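# Find the lighter check weight and place it on the dish

## Task

Of the four check weights, exactly one weighs less than the rest; set that one lying flat on the red dish while the other three stay off it. On the balance, the pointer sits over white when both pans hold equal loads and leans toward whichever side is lighter otherwise. The attempt fails if anything ends up inside or beneath the furniture. Apart from the weights and the dish, every object must finish resting directly on the same piece of furniture it started on. Nothing counts as done if only a robot is holding it there at the end. When finished, release everything and move the arms away.

## Robot and tools

Setup: three identical i2rt Big YAM arms named arm1, arm2 and arm3. Each has six joints, a two-finger gripper and a wrist camera. With joints 1 and 6 at zero and the hand level and pointing forward, the wrist camera rides on top of the hand and looks toward the fingertips. Reach is roughly 1.0 m from the joint 1 axis. Two fixed room cameras, room_a and room_b, watch the scene. Loose objects may occasionally get a brief shove from outside.

Frames: one shared scene frame, origin on the floor, +z up. The hand point is midway between the fingertips; the hand's z axis runs along the fingers and the fingers open and close along its y axis. Each arm's foot has its own real pose, which is never printed. Camera calibration (K, distortion, T_world_to_cam from scene frame to camera, pos_world) is given per camera; actual values may be a few degrees and millimetres off, and wrist camera poses are derived from reported joint angles, so they carry extra error.

Tool execute_actions: arguments actions (a list holding exactly one action, or empty) and cameras (list of names from arm1_cam_wrist, arm2_cam_wrist, arm3_cam_wrist, room_a, room_b, all; omitted, null or ["all"] gives every camera, [] gives none). An action is an object keyed by robot name; each robot takes a joints object with absolute targets, not offsets, by joint name. Any subset of joints may be named, for any subset of arms; all named motions start together and may finish at different moments. Ranges and done-tolerances: joint1_rad -2.879 to 2.879 (±0.045), rotates the arm about its foot, positive counter-clockwise seen from above, 0 points the arm the way its foot faces. joint2_rad 0 to 3.141 (±0.14), shoulder, 0 has the upper arm level and pointing back, positive lifts it up then forward. joint3_rad 0 to 3.019 (±0.09), elbow, 0 folds the forearm onto the upper arm, positive unfolds. joint4_rad -1.692 to 1.57 (±0.055), hand pitch, positive tips fingers up. joint5_rad -1.57 to 1.57 (±0.03), hand sideways swing, positive toward the arm's right. joint6_rad -2.094 to 2.094 (±0.035), hand roll, positive clockwise viewed from behind the hand. gripper_m 0 to 0.093 (±0.003), fingertip gap in metres; grip force tops out around 50 to 62 N per pad. Example: {"arm1": {"joints": {"gripper_m": 0.05}}, "arm2": {"joints": {"joint1_rad": 0.3}}}. Unknown keys or out-of-range numbers reject the whole call and nothing moves. Joints move at different speeds, so the hand can swing wide between postures; an empty actions list just reports state and pictures.

Results: each robot's state plus one image per requested camera, with a pictures line listing camera order. joint_status tells how each commanded motion ended: off_target (resting short of target, possibly still pushing), contact_stop or time_out (target dropped, holds where it stopped, though a timed-out joint may keep a nearby target and keep pushing, shown in on_its_own), not_followed (a self/inter-arm collision check withheld that arm's joint targets; the gripper part still runs, and withheld targets may be retried on later actions). "joint command not followed" with a cause line flags this. on_its_own lists what the call did not command; "held at" is the held target, not the actual position. Omitted joints may still chase old targets. If a result reports a stop, later motion, wait and finished_scene calls in that reply are skipped. Tiny target changes may not move a joint; to relieve a push, command the joint to its reported position.

wait: seconds from 0 to 10; commands nothing and returns the same as an empty action. zoom_image: camera plus region [x0, y0, x1, y1] in pixels of that camera's latest full image, top-left origin, at most 504 by 504. finished_scene: scene number; ends the scene irreversibly after the last command is held, reports success and gives the next task. If resuming, first send an empty execute_actions to learn the current scene and task.

Heat: holding loads warms motors even while you think. MOTOR HOT appears from 85 °C; at 100 °C the arm goes limp and falls (OVER-TEMPERATURE FAULT, and its keys read limit_stop_at_motor_heat; resend targets). Some heat carries into the next scene. The robot keeps its last command while you are thinking.

Avoid: arms pressing hard into each other (ends the run) or hitting each other; the clearance check can be late and ignores fingers, gripper housings and wrist cameras. Arms keep pushing after contact and can push hard. Do not drop, slam or knock objects, push anything off the work area or onto the floor, or let anything slip inside or under furniture. Weigh candidates on the balance, read the pointer, move the light one flat onto the red dish, then open grippers and retract.

Each tool is called by a JSON object that holds its "op" and its "data", one argument or row to a line.

## Session

I'll start by looking at the scene.

{"op": "execute_actions", "data": {
  "actions": []
}}

Scene clock: 0.00 s.
arm1.joint_positions: joint1_rad=+0.474 joint2_rad=+0.270 joint3_rad=+1.612 joint4_rad=-1.168 joint5_rad=+0.264 joint6_rad=+0.391 gripper_m=+0.094
arm1.joint_status: not commanded
arm1.hand: x=+1.0429 y=+0.2735 z=+1.5381 quat_wxyz=(-0.228, +0.473, -0.440, -0.728) (m; scene frame)
arm2.joint_positions: joint1_rad=+0.491 joint2_rad=+0.336 joint3_rad=+1.613 joint4_rad=-1.501 joint5_rad=+0.219 joint6_rad=+0.011 gripper_m=+0.094
arm2.joint_status: not commanded
arm2.hand: x=-0.0907 y=-0.1912 z=+1.5138 quat_wxyz=(-0.476, -0.484, -0.617, +0.398) (m; scene frame)
arm3.joint_positions: joint1_rad=-0.060 joint2_rad=+0.622 joint3_rad=+1.636 joint4_rad=-1.528 joint5_rad=-0.051 joint6_rad=-0.687 gripper_m=+0.094
arm3.joint_status: not commanded
arm3.hand: x=-0.9439 y=-0.2763 z=+1.4255 quat_wxyz=(-0.202, -0.406, -0.763, +0.461) (m; scene frame)
pictures: arm1_cam_wrist, arm2_cam_wrist, arm3_cam_wrist, room_a, room_b
Images, in order (width x height): arm1_cam_wrist 616x616, arm2_cam_wrist 616x616, arm3_cam_wrist 616x616, room_a 504x504, room_b 504x504.

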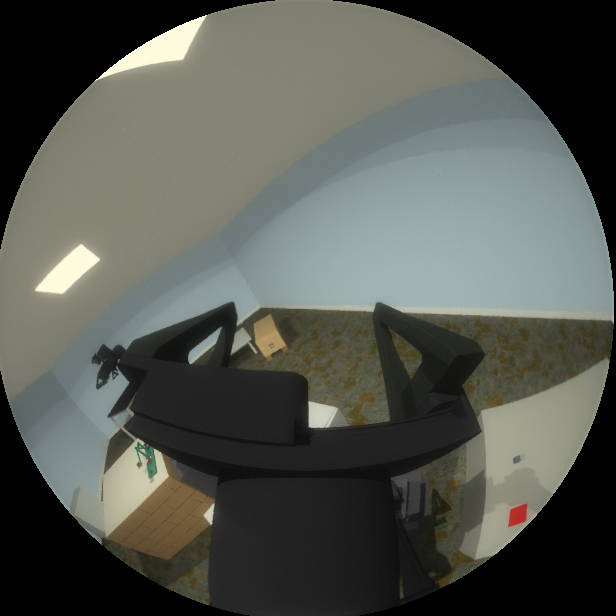

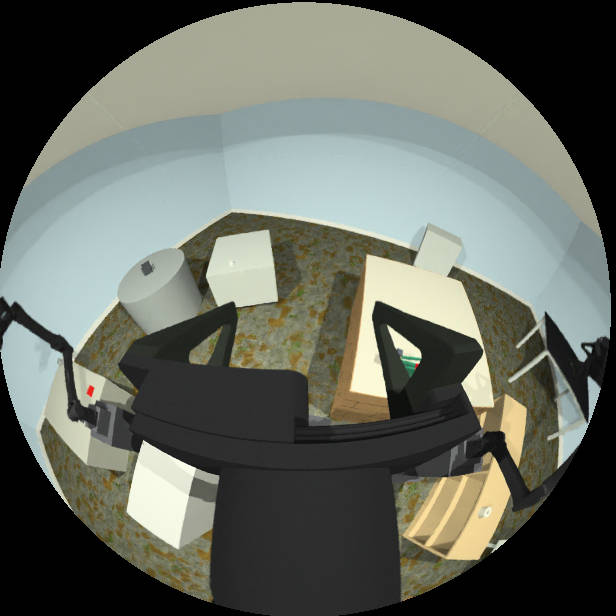

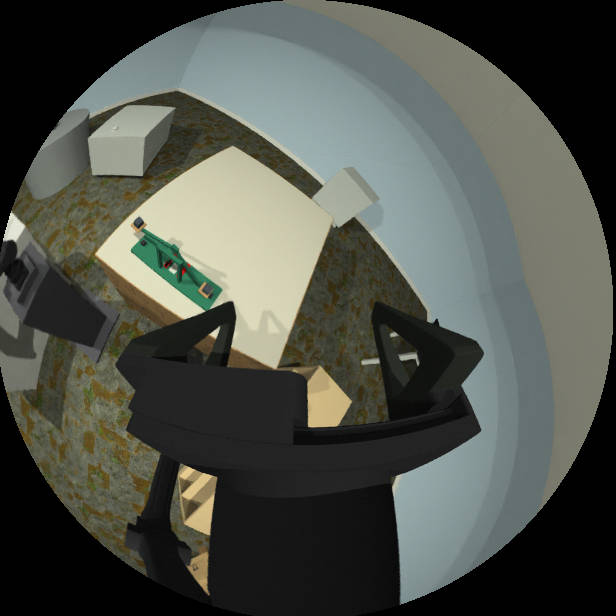

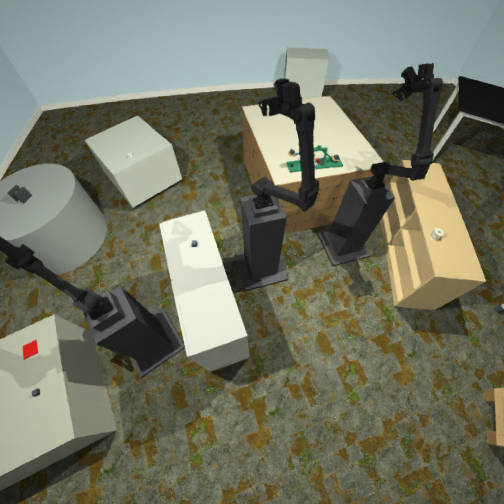

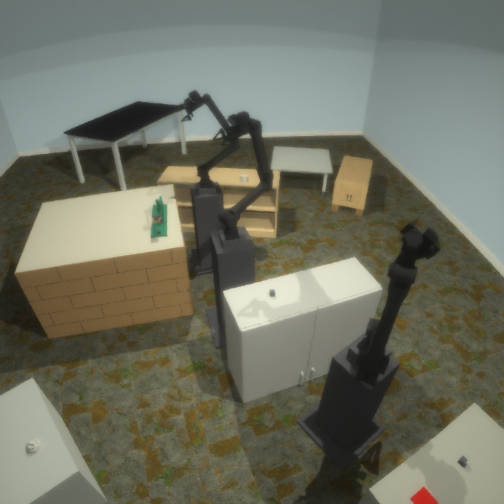

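{"op": "zoom_image", "data": {
  "camera": "arm3_cam_wrist",
  "region": [100, 190, 250, 320]
}}

{"op": "zoom_image", "data": {
  "camera": "room_a",
  "region": [260, 120, 360, 200]
}}

{"op": "zoom_image", "data": {
  "camera": "room_b",
  "region": [110, 170, 210, 260]
}}

Region (100, 190, 250, 320) of arm3_cam_wrist's 616x616 image, scaled by 3.360, with more detail than that image has; it fills the top 437 rows of this view, and the rest is white.

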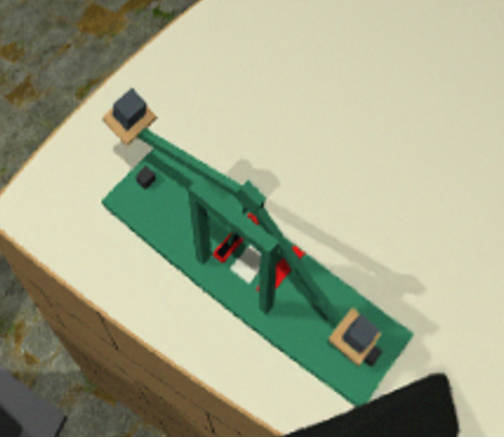

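Region (260, 120, 360, 200) of room_a's 504x504 image, scaled by 5.040, with more detail than that image has; it fills the top 403 rows of this view, and the rest is white.

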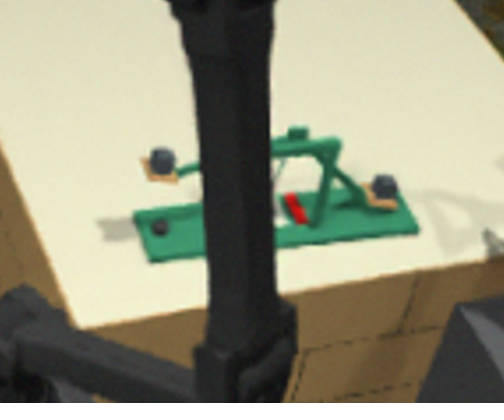

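Region (110, 170, 210, 260) of room_b's 504x504 image, scaled by 5.040, with more detail than that image has; it fills the top 454 rows of this view, and the rest is white.

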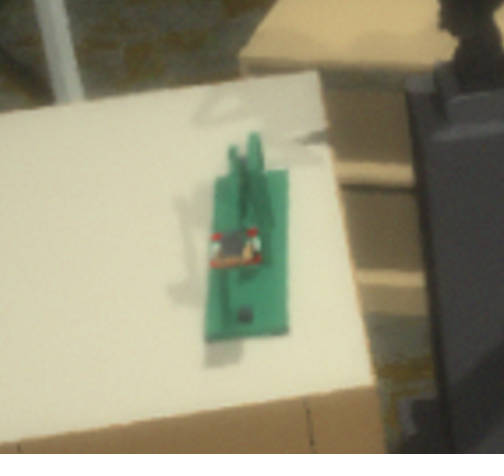

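{"op": "execute_actions", "data": {
  "actions": [
    {"arm2": {"joints": {"joint1_rad": -0.65, "joint2_rad": 1.3, "joint3_rad": 1.2, "joint4_rad": -1.3, "joint5_rad": 0.0, "joint6_rad": 0.0}}, "arm1": {"joints": {"joint1_rad": 1.0, "joint2_rad": 1.0, "joint3_rad": 1.2, "joint4_rad": -1.4, "joint5_rad": 0.0, "joint6_rad": 0.0}}}
  ]
}}

Scene clock: 7.90 s.
arm1.joint_positions: joint1_rad=+0.993 joint2_rad=+1.012 joint3_rad=+1.155 joint4_rad=-1.392 joint5_rad=+0.001 joint6_rad=+0.014 gripper_m=+0.094
arm1.joint_status: all done
arm1.hand: x=+0.6845 y=+0.3286 z=+1.1387 quat_wxyz=(-0.018, +0.977, -0.138, -0.162) (m; scene frame)
arm2.joint_positions: joint1_rad=-0.650 joint2_rad=+1.284 joint3_rad=+1.180 joint4_rad=-1.298 joint5_rad=+0.000 joint6_rad=+0.007 gripper_m=+0.094
arm2.joint_status: all done
arm2.hand: x=-0.3300 y=-0.4434 z=+1.1085 quat_wxyz=(-0.029, -0.907, -0.414, +0.071) (m; scene frame)
arm3.joint_positions: joint1_rad=-0.060 joint2_rad=+0.622 joint3_rad=+1.636 joint4_rad=-1.528 joint5_rad=-0.051 joint6_rad=-0.687 gripper_m=+0.094
arm3.joint_status: not commanded
arm3.hand: x=-0.9439 y=-0.2763 z=+1.4255 quat_wxyz=(-0.202, -0.406, -0.763, +0.461) (m; scene frame)
pictures: arm1_cam_wrist, arm2_cam_wrist, arm3_cam_wrist, room_a, room_b
camera_calibration (this result's frames):
arm1_cam_wrist: T_world_to_cam=[[0.273523, 0.96184, -0.00691058, -0.49533], [0.916334, -0.258385, 0.30589, -0.885025], [0.292432, -0.0900006, -0.952042, 1.03932], [0, 0, 0, 1]] pos_world=[0.642532, 0.341291, 1.25678]
arm2_cam_wrist: T_world_to_cam=[[-0.758048, 0.652199, 0.000174841, 0.0413174], [0.58235, 0.676742, 0.450432, 0.00157464], [0.293653, 0.341551, -0.892811, 1.36037], [0, 0, 0, 1]] pos_world=[-0.369072, -0.492647, 1.21383]
Images, in order (width x height): arm1_cam_wrist 616x616, arm2_cam_wrist 616x616, arm3_cam_wrist 616x616, room_a 504x504, room_b 504x504.

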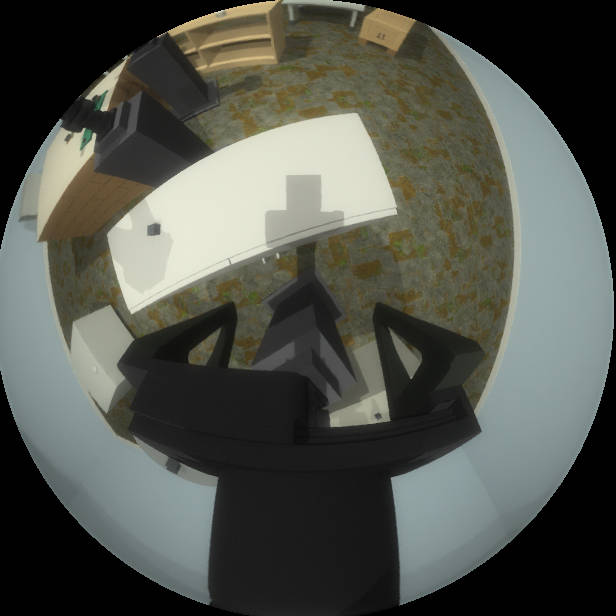

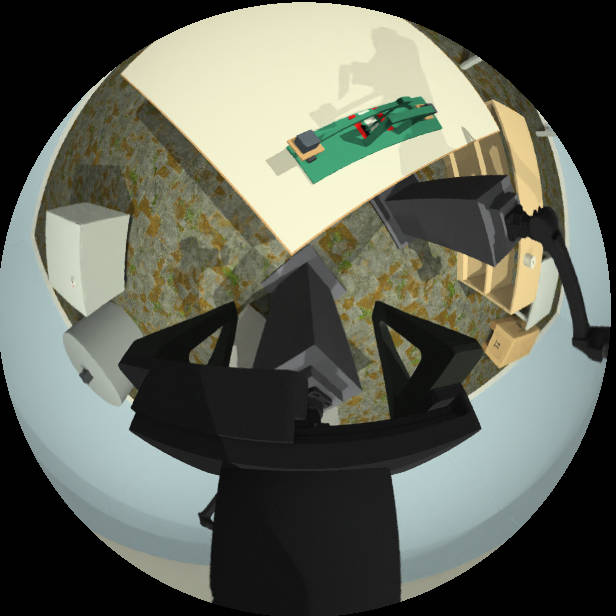

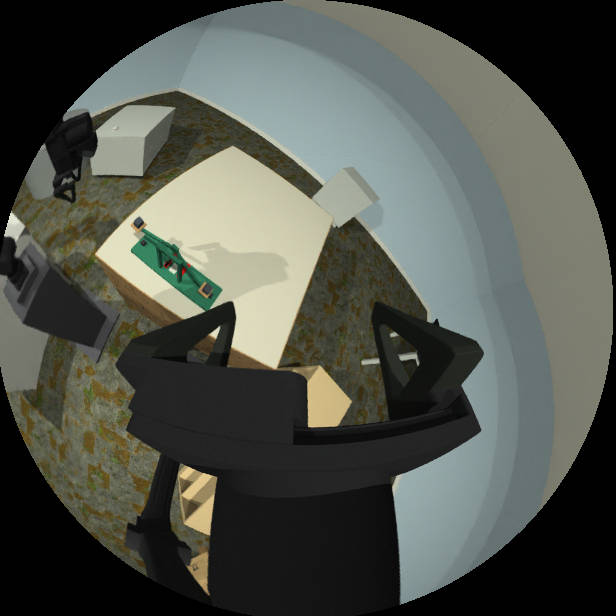

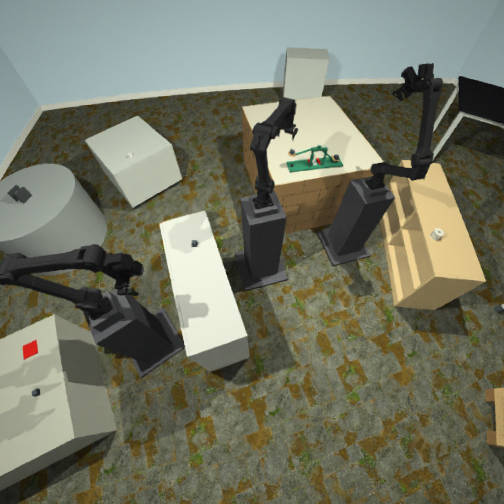

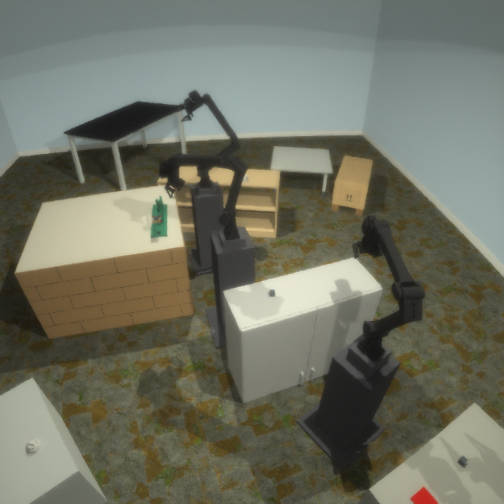

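{"op": "zoom_image", "data": {
  "camera": "arm2_cam_wrist",
  "region": [250, 80, 460, 200]
}}

{"op": "zoom_image", "data": {
  "camera": "room_a",
  "region": [270, 130, 360, 190]
}}

Region (250, 80, 460, 200) of arm2_cam_wrist's 616x616 image, scaled by 2.400, with more detail than that image has; it fills the top 288 rows of this view, and the rest is white.

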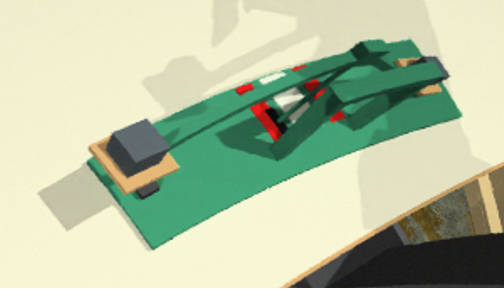

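Region (270, 130, 360, 190) of room_a's 504x504 image, scaled by 5.600, with more detail than that image has.

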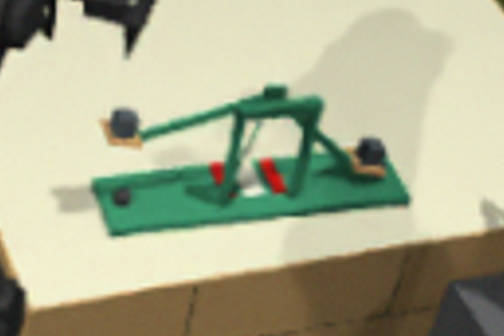

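{"op": "execute_actions", "data": {
  "actions": [
    {"arm2": {"joints": {"joint1_rad": -0.65, "joint2_rad": 1.885, "joint3_rad": 1.61, "joint4_rad": -1.28, "joint5_rad": 0.0, "joint6_rad": 1.08}}, "arm1": {"joints": {"joint1_rad": 0.7, "joint2_rad": 1.5, "joint3_rad": 1.4, "joint4_rad": -1.45, "joint5_rad": 0.0, "joint6_rad": 0.0}}}
  ]
}}

Scene clock: 15.97 s.
arm1.joint_positions: joint1_rad=+0.698 joint2_rad=+1.521 joint3_rad=+1.375 joint4_rad=-1.445 joint5_rad=+0.000 joint6_rad=+0.013 gripper_m=+0.094
arm1.joint_status: all done
arm1.hand: x=+0.6303 y=+0.4761 z=+1.0403 quat_wxyz=(+0.006, +0.959, -0.282, +0.007) (m; scene frame)
arm2.joint_positions: joint1_rad=-0.650 joint2_rad=+1.890 joint3_rad=+1.565 joint4_rad=-1.281 joint5_rad=+0.000 joint6_rad=+1.070 gripper_m=+0.094
arm2.joint_status: all done
arm2.hand: x=-0.4322 y=-0.5613 z=+0.9769 quat_wxyz=(+0.022, -0.994, +0.104, -0.011) (m; scene frame)
arm3.joint_positions: joint1_rad=-0.060 joint2_rad=+0.622 joint3_rad=+1.636 joint4_rad=-1.528 joint5_rad=-0.051 joint6_rad=-0.687 gripper_m=+0.094
arm3.joint_status: not commanded
arm3.hand: x=-0.9439 y=-0.2763 z=+1.4255 quat_wxyz=(-0.202, -0.406, -0.763, +0.461) (m; scene frame)
pictures: arm1_cam_wrist, arm2_cam_wrist, arm3_cam_wrist, room_a, room_b
camera_calibration (this result's frames):
arm1_cam_wrist: T_world_to_cam=[[0.539462, 0.841995, -0.00501992, -0.735564], [0.669691, -0.425439, 0.6087, -0.847227], [0.510387, -0.331732, -0.793385, 0.787468], [0, 0, 0, 1]] pos_world=[0.562276, 0.520127, 1.13678]
arm2_cam_wrist: T_world_to_cam=[[0.202528, 0.97849, 0.039236, 0.6009], [0.781165, -0.185589, 0.596103, -0.340241], [0.590563, -0.0900779, -0.801949, 1.11046], [0, 0, 0, 1]] pos_world=[-0.511709, -0.551092, 1.06977]
Images, in order (width x height): arm1_cam_wrist 616x616, arm2_cam_wrist 616x616, arm3_cam_wrist 616x616, room_a 504x504, room_b 504x504.

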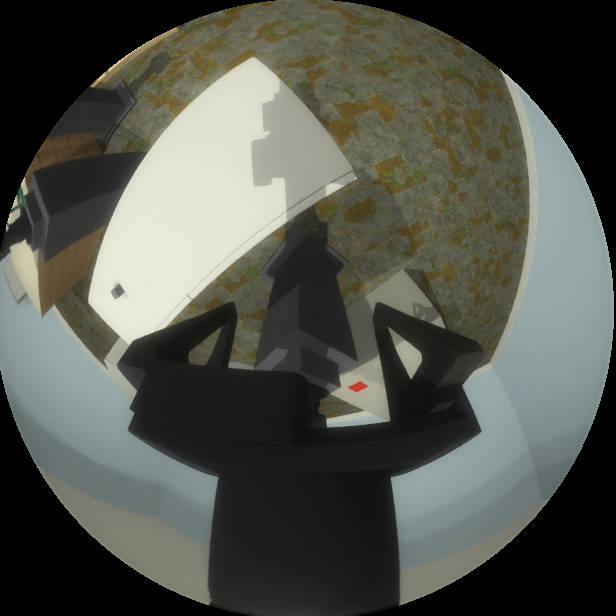

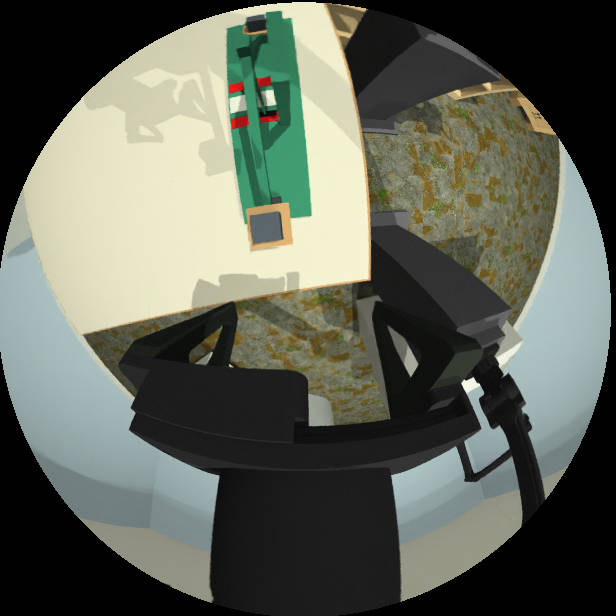

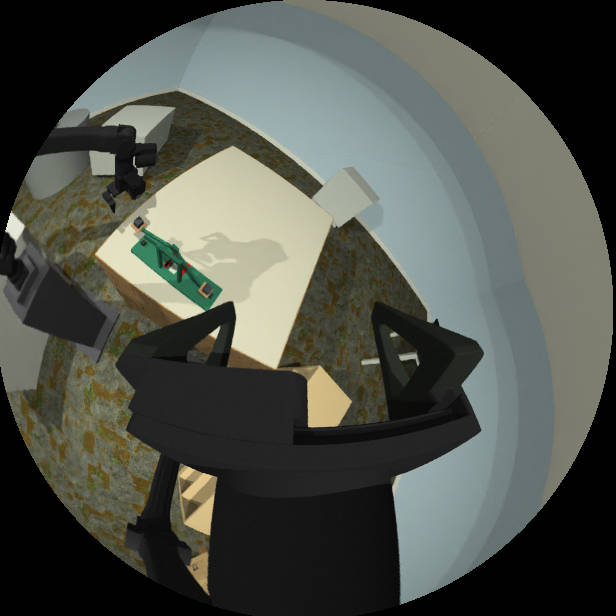

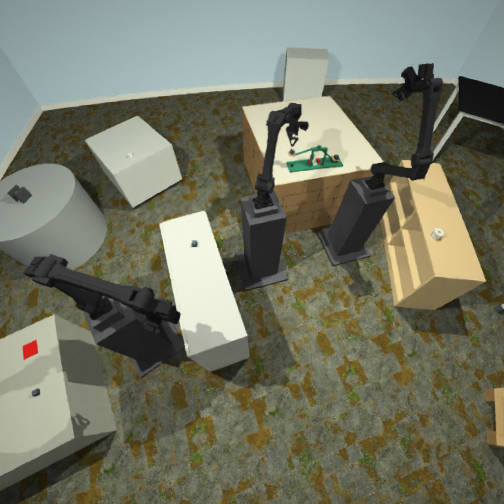

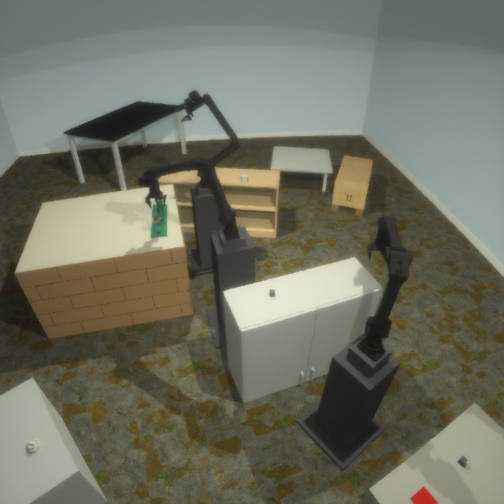

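{"op": "zoom_image", "data": {
  "camera": "arm2_cam_wrist",
  "region": [200, 150, 400, 330]
}}

Region (200, 150, 400, 330) of arm2_cam_wrist's 616x616 image, scaled by 2.520, with more detail than that image has; it fills the top 454 rows of this view, and the rest is white.

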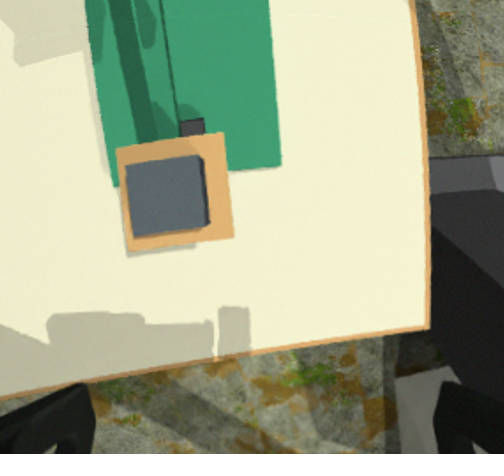

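{"op": "execute_actions", "data": {
  "actions": [
    {"arm2": {"joints": {"joint1_rad": -0.662, "joint2_rad": 2.08, "joint3_rad": 1.70, "joint4_rad": -1.13}}}
  ],
  "cameras": ["arm2_cam_wrist", "arm3_cam_wrist", "room_a"]
}}

Scene clock: 21.03 s.
arm1.joint_positions: joint1_rad=+0.698 joint2_rad=+1.521 joint3_rad=+1.375 joint4_rad=-1.445 joint5_rad=+0.000 joint6_rad=+0.013 gripper_m=+0.094
arm1.joint_status: not commanded
arm1.hand: x=+0.6303 y=+0.4761 z=+1.0403 quat_wxyz=(+0.006, +0.959, -0.282, +0.007) (m; scene frame)
arm2.joint_positions: joint1_rad=-0.650 joint2_rad=+2.078 joint3_rad=+1.677 joint4_rad=-1.137 joint5_rad=+0.000 joint6_rad=+1.071 gripper_m=+0.094
arm2.joint_status: all done
arm2.hand: x=-0.4752 y=-0.6104 z=+0.9083 quat_wxyz=(-0.006, -0.994, +0.104, +0.008) (m; scene frame)
arm3.joint_positions: joint1_rad=-0.060 joint2_rad=+0.622 joint3_rad=+1.636 joint4_rad=-1.528 joint5_rad=-0.051 joint6_rad=-0.687 gripper_m=+0.094
arm3.joint_status: not commanded
arm3.hand: x=-0.9439 y=-0.2763 z=+1.4255 quat_wxyz=(-0.202, -0.406, -0.763, +0.461) (m; scene frame)
pictures: arm2_cam_wrist, arm3_cam_wrist, room_a
camera_calibration (this result's frames):
arm2_cam_wrist: T_world_to_cam=[[0.204011, 0.978774, -0.0195472, 0.714654], [0.806485, -0.156714, 0.570107, -0.221565], [0.554942, -0.132072, -0.821338, 1.05146], [0, 0, 0, 1]] pos_world=[-0.550606, -0.595338, 1.00389]
Images, in order (width x height): arm2_cam_wrist 616x616, arm3_cam_wrist 616x616, room_a 504x504.

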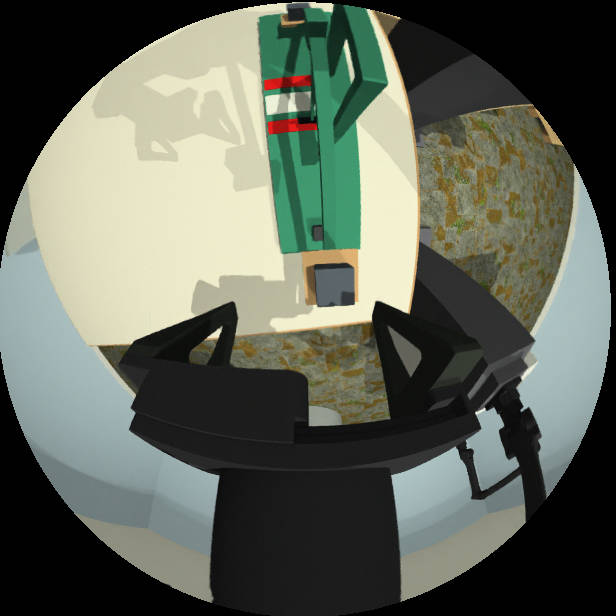

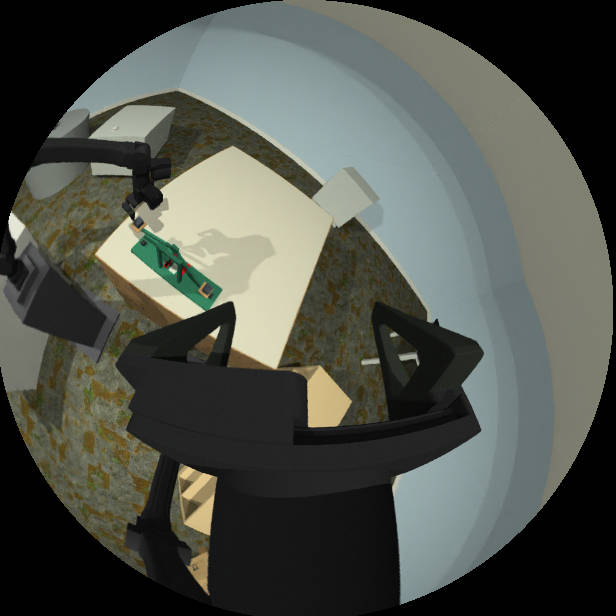

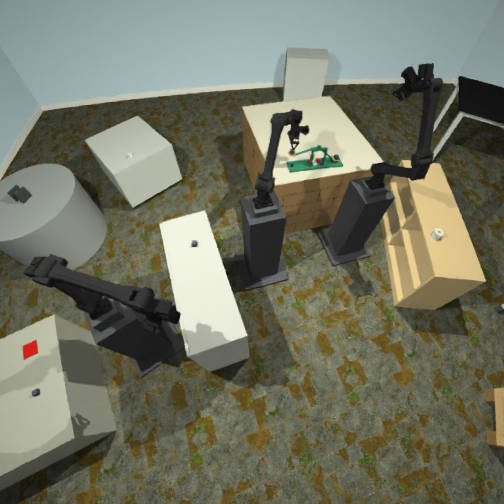

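{"op": "zoom_image", "data": {
  "camera": "arm2_cam_wrist",
  "region": [200, 200, 420, 360]
}}

{"op": "zoom_image", "data": {
  "camera": "arm3_cam_wrist",
  "region": [90, 170, 200, 270]
}}

{"op": "zoom_image", "data": {
  "camera": "room_a",
  "region": [260, 110, 350, 180]
}}

Region (200, 200, 420, 360) of arm2_cam_wrist's 616x616 image, scaled by 2.291, with more detail than that image has; it fills the top 367 rows of this view, and the rest is white.

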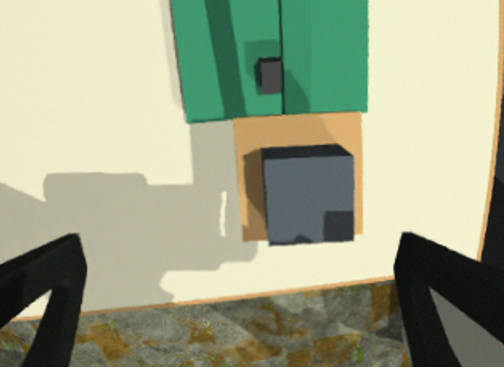

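Region (90, 170, 200, 270) of arm3_cam_wrist's 616x616 image, scaled by 4.582, with more detail than that image has; it fills the top 458 rows of this view, and the rest is white.

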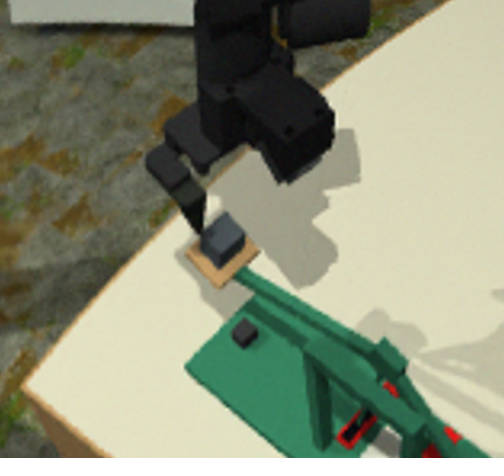

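Region (260, 110, 350, 180) of room_a's 504x504 image, scaled by 5.600, with more detail than that image has.

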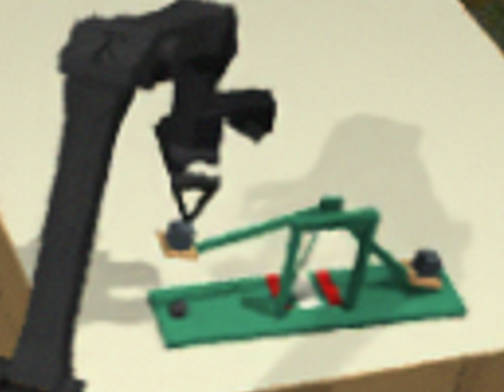

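{"op": "execute_actions", "data": {
  "actions": [
    {"arm2": {"joints": {"joint1_rad": -0.675, "joint2_rad": 2.135, "joint3_rad": 1.62, "joint4_rad": -1.01}}}
  ],
  "cameras": ["arm2_cam_wrist", "arm3_cam_wrist", "room_a"]
}}

Scene clock: 23.40 s.
arm1.joint_positions: joint1_rad=+0.698 joint2_rad=+1.521 joint3_rad=+1.375 joint4_rad=-1.445 joint5_rad=+0.000 joint6_rad=+0.013 gripper_m=+0.094
arm1.joint_status: not commanded
arm1.hand: x=+0.6303 y=+0.4761 z=+1.0403 quat_wxyz=(+0.006, +0.959, -0.282, +0.007) (m; scene frame)
arm2.joint_positions: joint1_rad=-0.668 joint2_rad=+2.114 joint3_rad=+1.618 joint4_rad=-1.018 joint5_rad=+0.000 joint6_rad=+1.071 gripper_m=+0.094
arm2.joint_status: all done
arm2.hand: x=-0.4840 y=-0.6030 z=+0.8671 quat_wxyz=(-0.016, -0.993, +0.113, +0.015) (m; scene frame)
arm3.joint_positions: joint1_rad=-0.060 joint2_rad=+0.622 joint3_rad=+1.636 joint4_rad=-1.528 joint5_rad=-0.051 joint6_rad=-0.687 gripper_m=+0.094
arm3.joint_status: not commanded
arm3.hand: x=-0.9439 y=-0.2763 z=+1.4255 quat_wxyz=(-0.202, -0.406, -0.763, +0.461) (m; scene frame)
pictures: arm2_cam_wrist, arm3_cam_wrist, room_a
camera_calibration (this result's frames):
arm2_cam_wrist: T_world_to_cam=[[0.220875, 0.974458, -0.0405775, 0.732189], [0.812745, -0.160903, 0.559961, -0.18056], [0.539129, -0.156661, -0.827525, 1.0064], [0, 0, 0, 1]] pos_world=[-0.557555, -0.584876, 0.963642]
Images, in order (width x height): arm2_cam_wrist 616x616, arm3_cam_wrist 616x616, room_a 504x504.

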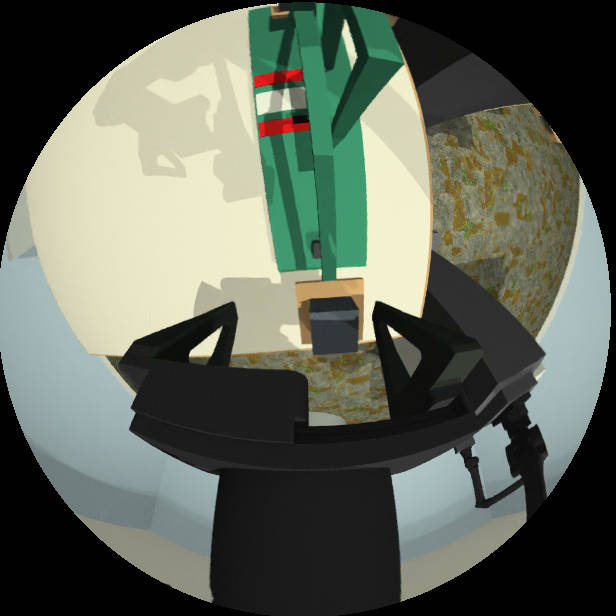

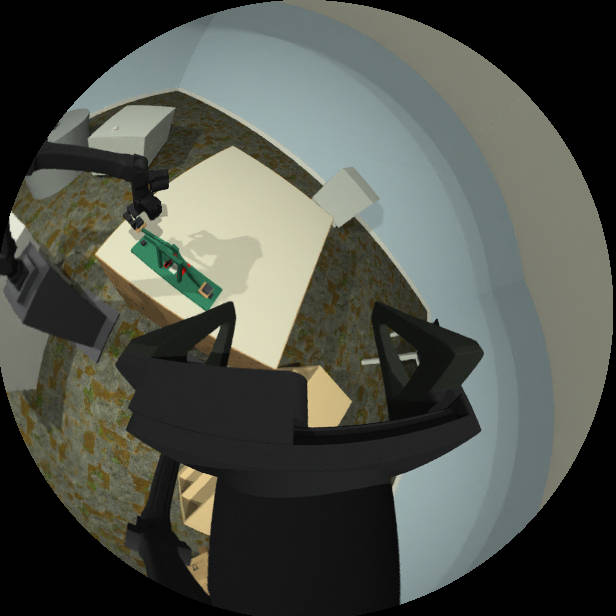

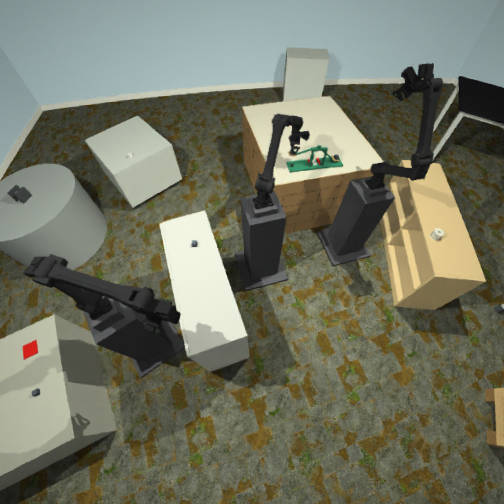

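{"op": "execute_actions", "data": {
  "actions": [
    {"arm2": {"joints": {"joint2_rad": 2.125, "joint3_rad": 1.572}}}
  ],
  "cameras": ["arm2_cam_wrist", "arm3_cam_wrist", "room_a"]
}}

Scene clock: 24.53 s.
arm1.joint_positions: joint1_rad=+0.698 joint2_rad=+1.521 joint3_rad=+1.375 joint4_rad=-1.445 joint5_rad=+0.000 joint6_rad=+0.013 gripper_m=+0.094
arm1.joint_status: not commanded
arm1.hand: x=+0.6303 y=+0.4761 z=+1.0403 quat_wxyz=(+0.006, +0.959, -0.282, +0.007) (m; scene frame)
arm2.joint_positions: joint1_rad=-0.668 joint2_rad=+2.114 joint3_rad=+1.570 joint4_rad=-1.015 joint5_rad=+0.000 joint6_rad=+1.071 gripper_m=+0.094
arm2.joint_status: all done
arm2.hand: x=-0.4704 y=-0.5875 z=+0.8510 quat_wxyz=(+0.003, -0.994, +0.113, +0.002) (m; scene frame)
arm3.joint_positions: joint1_rad=-0.060 joint2_rad=+0.622 joint3_rad=+1.636 joint4_rad=-1.528 joint5_rad=-0.051 joint6_rad=-0.687 gripper_m=+0.094
arm3.joint_status: not commanded
arm3.hand: x=-0.9439 y=-0.2763 z=+1.4255 quat_wxyz=(-0.202, -0.406, -0.763, +0.461) (m; scene frame)
pictures: arm2_cam_wrist, arm3_cam_wrist, room_a
camera_calibration (this result's frames):
arm2_cam_wrist: T_world_to_cam=[[0.221808, 0.97509, -0.000828254, 0.680469], [0.795517, -0.180469, 0.578432, -0.215389], [0.563874, -0.12896, -0.81573, 1.00601], [0, 0, 0, 1]] pos_world=[-0.546852, -0.572654, 0.945787]
Images, in order (width x height): arm2_cam_wrist 616x616, arm3_cam_wrist 616x616, room_a 504x504.

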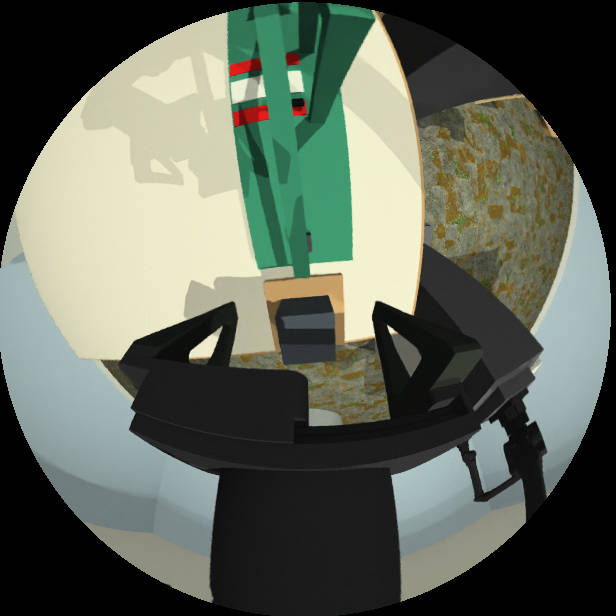

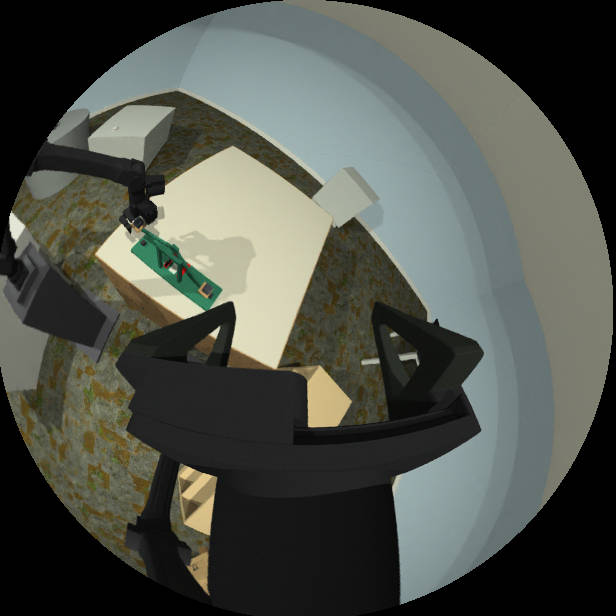

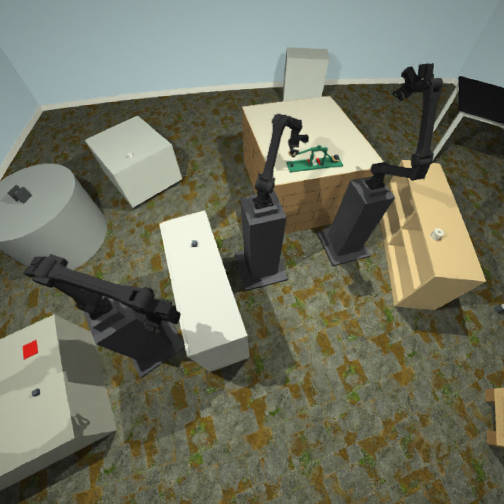

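{"op": "zoom_image", "data": {
  "camera": "arm2_cam_wrist",
  "region": [200, 240, 420, 400]
}}

{"op": "zoom_image", "data": {
  "camera": "arm3_cam_wrist",
  "region": [100, 180, 190, 260]
}}

{"op": "zoom_image", "data": {
  "camera": "room_a",
  "region": [270, 120, 340, 175]
}}

Region (200, 240, 420, 400) of arm2_cam_wrist's 616x616 image, scaled by 2.291, with more detail than that image has; it fills the top 367 rows of this view, and the rest is white.

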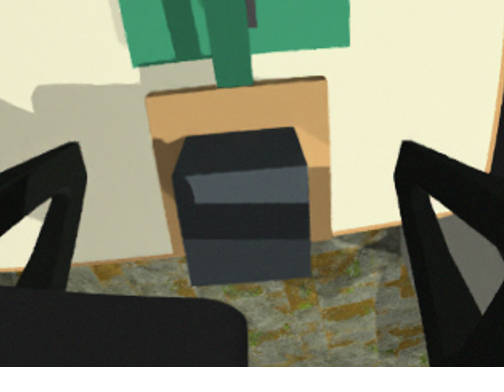

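Region (100, 180, 190, 260) of arm3_cam_wrist's 616x616 image, scaled by 5.600, with more detail than that image has.

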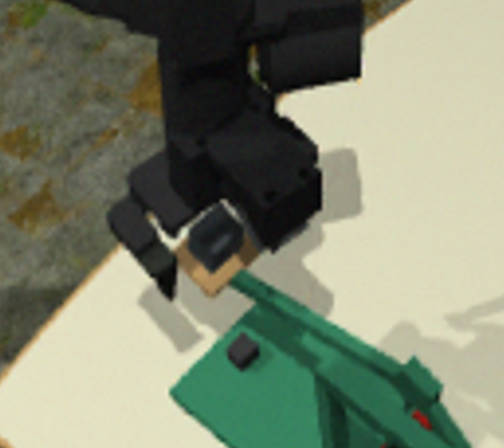

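Region (270, 120, 340, 175) of room_a's 504x504 image, scaled by 7.200, with more detail than that image has; it fills the top 396 rows of this view, and the rest is white.

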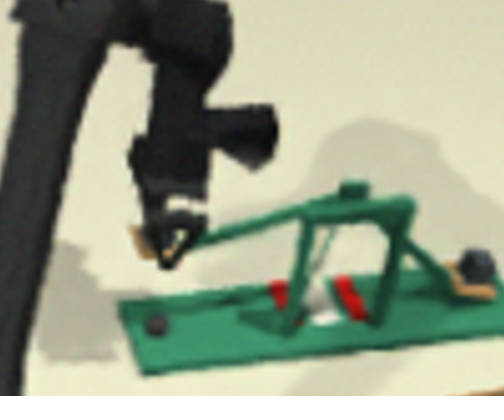

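{"op": "execute_actions", "data": {
  "actions": [
    {"arm2": {"joints": {"gripper_m": 0.015}}}
  ],
  "cameras": ["arm2_cam_wrist", "arm3_cam_wrist"]
}}

Scene clock: 26.40 s.
arm1.joint_positions: joint1_rad=+0.698 joint2_rad=+1.521 joint3_rad=+1.375 joint4_rad=-1.445 joint5_rad=+0.000 joint6_rad=+0.013 gripper_m=+0.094
arm1.joint_status: not commanded
arm1.hand: x=+0.6303 y=+0.4761 z=+1.0403 quat_wxyz=(+0.006, +0.959, -0.282, +0.007) (m; scene frame)
arm2.joint_positions: joint1_rad=-0.670 joint2_rad=+2.114 joint3_rad=+1.568 joint4_rad=-1.013 joint5_rad=-0.001 joint6_rad=+1.072 gripper_m=+0.029
arm2.joint_status: gripper_m off_target (ended at +0.029, target +0.015)
arm2.hand: x=-0.4709 y=-0.5864 z=+0.8504 quat_wxyz=(+0.003, -0.993, +0.115, +0.002) (m; scene frame)
arm3.joint_positions: joint1_rad=-0.060 joint2_rad=+0.622 joint3_rad=+1.636 joint4_rad=-1.528 joint5_rad=-0.051 joint6_rad=-0.687 gripper_m=+0.094
arm3.joint_status: not commanded
arm3.hand: x=-0.9439 y=-0.2763 z=+1.4255 quat_wxyz=(-0.202, -0.406, -0.763, +0.461) (m; scene frame)
pictures: arm2_cam_wrist, arm3_cam_wrist
camera_calibration (this result's frames):
arm2_cam_wrist: T_world_to_cam=[[0.224412, 0.974494, -0.00101526, 0.680542], [0.794886, -0.182448, 0.578678, -0.216176], [0.563733, -0.130669, -0.815555, 1.00479], [0, 0, 0, 1]] pos_world=[-0.547322, -0.57133, 0.945252]
Images, in order (width x height): arm2_cam_wrist 616x616, arm3_cam_wrist 616x616.

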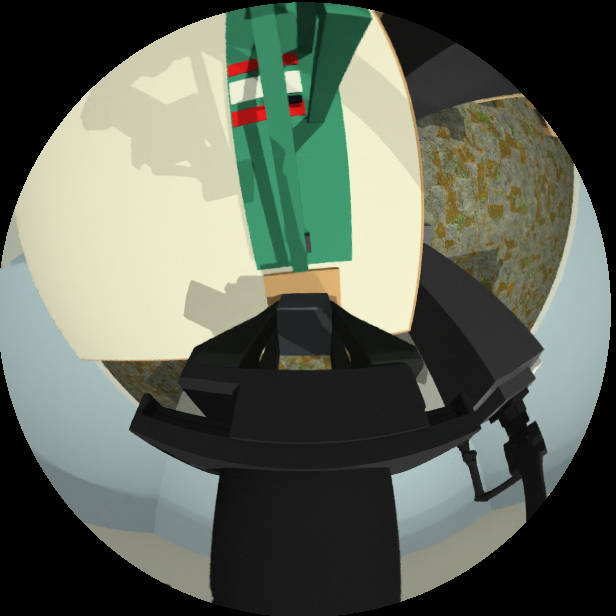

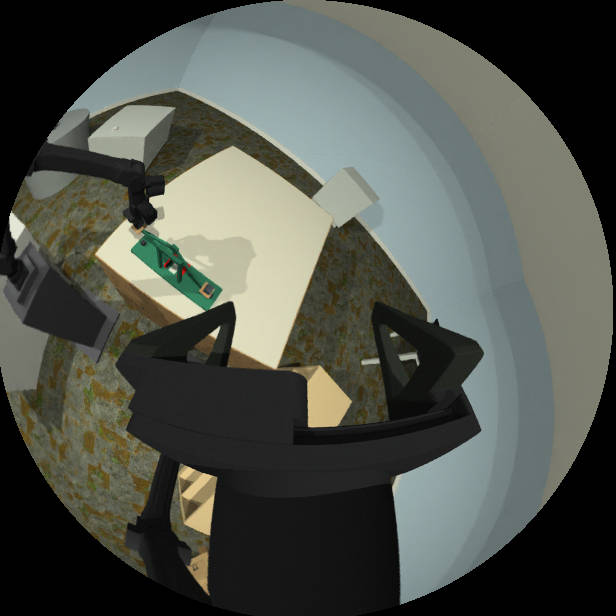

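{"op": "execute_actions", "data": {
  "actions": [
    {"arm2": {"joints": {"joint2_rad": 1.95, "joint3_rad": 1.545, "joint4_rad": -1.145}}}
  ],
  "cameras": ["arm2_cam_wrist", "room_a"]
}}

Scene clock: 30.33 s.
arm1.joint_positions: joint1_rad=+0.698 joint2_rad=+1.521 joint3_rad=+1.375 joint4_rad=-1.445 joint5_rad=+0.000 joint6_rad=+0.013 gripper_m=+0.094
arm1.joint_status: not commanded
arm1.hand: x=+0.6303 y=+0.4761 z=+1.0403 quat_wxyz=(+0.006, +0.959, -0.282, +0.007) (m; scene frame)
arm2.joint_positions: joint1_rad=-0.670 joint2_rad=+1.947 joint3_rad=+1.535 joint4_rad=-1.139 joint5_rad=-0.001 joint6_rad=+1.072 gripper_m=+0.029
arm2.joint_status: all done
arm2.hand: x=-0.4541 y=-0.5684 z=+0.9343 quat_wxyz=(-0.001, -0.993, +0.115, +0.005) (m; scene frame)
arm3.joint_positions: joint1_rad=-0.060 joint2_rad=+0.622 joint3_rad=+1.636 joint4_rad=-1.528 joint5_rad=-0.051 joint6_rad=-0.687 gripper_m=+0.094
arm3.joint_status: not commanded
arm3.hand: x=-0.9439 y=-0.2763 z=+1.4255 quat_wxyz=(-0.202, -0.406, -0.763, +0.461) (m; scene frame)
pictures: arm2_cam_wrist, room_a
camera_calibration (this result's frames):
arm2_cam_wrist: T_world_to_cam=[[0.224324, 0.974476, -0.00870432, 0.666441], [0.798269, -0.178623, 0.575205, -0.26785], [0.558969, -0.135981, -0.817963, 1.06309], [0, 0, 0, 1]] pos_world=[-0.529915, -0.552715, 1.02944]
Images, in order (width x height): arm2_cam_wrist 616x616, room_a 504x504.

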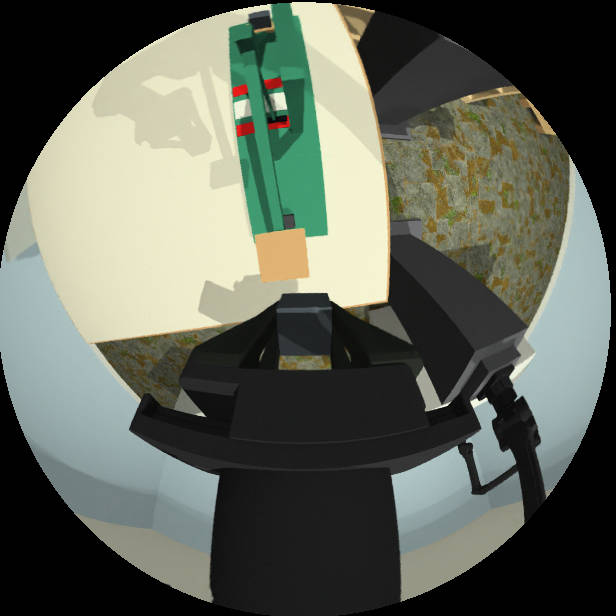

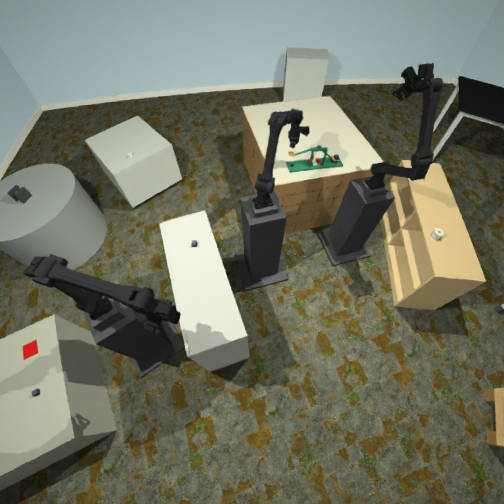

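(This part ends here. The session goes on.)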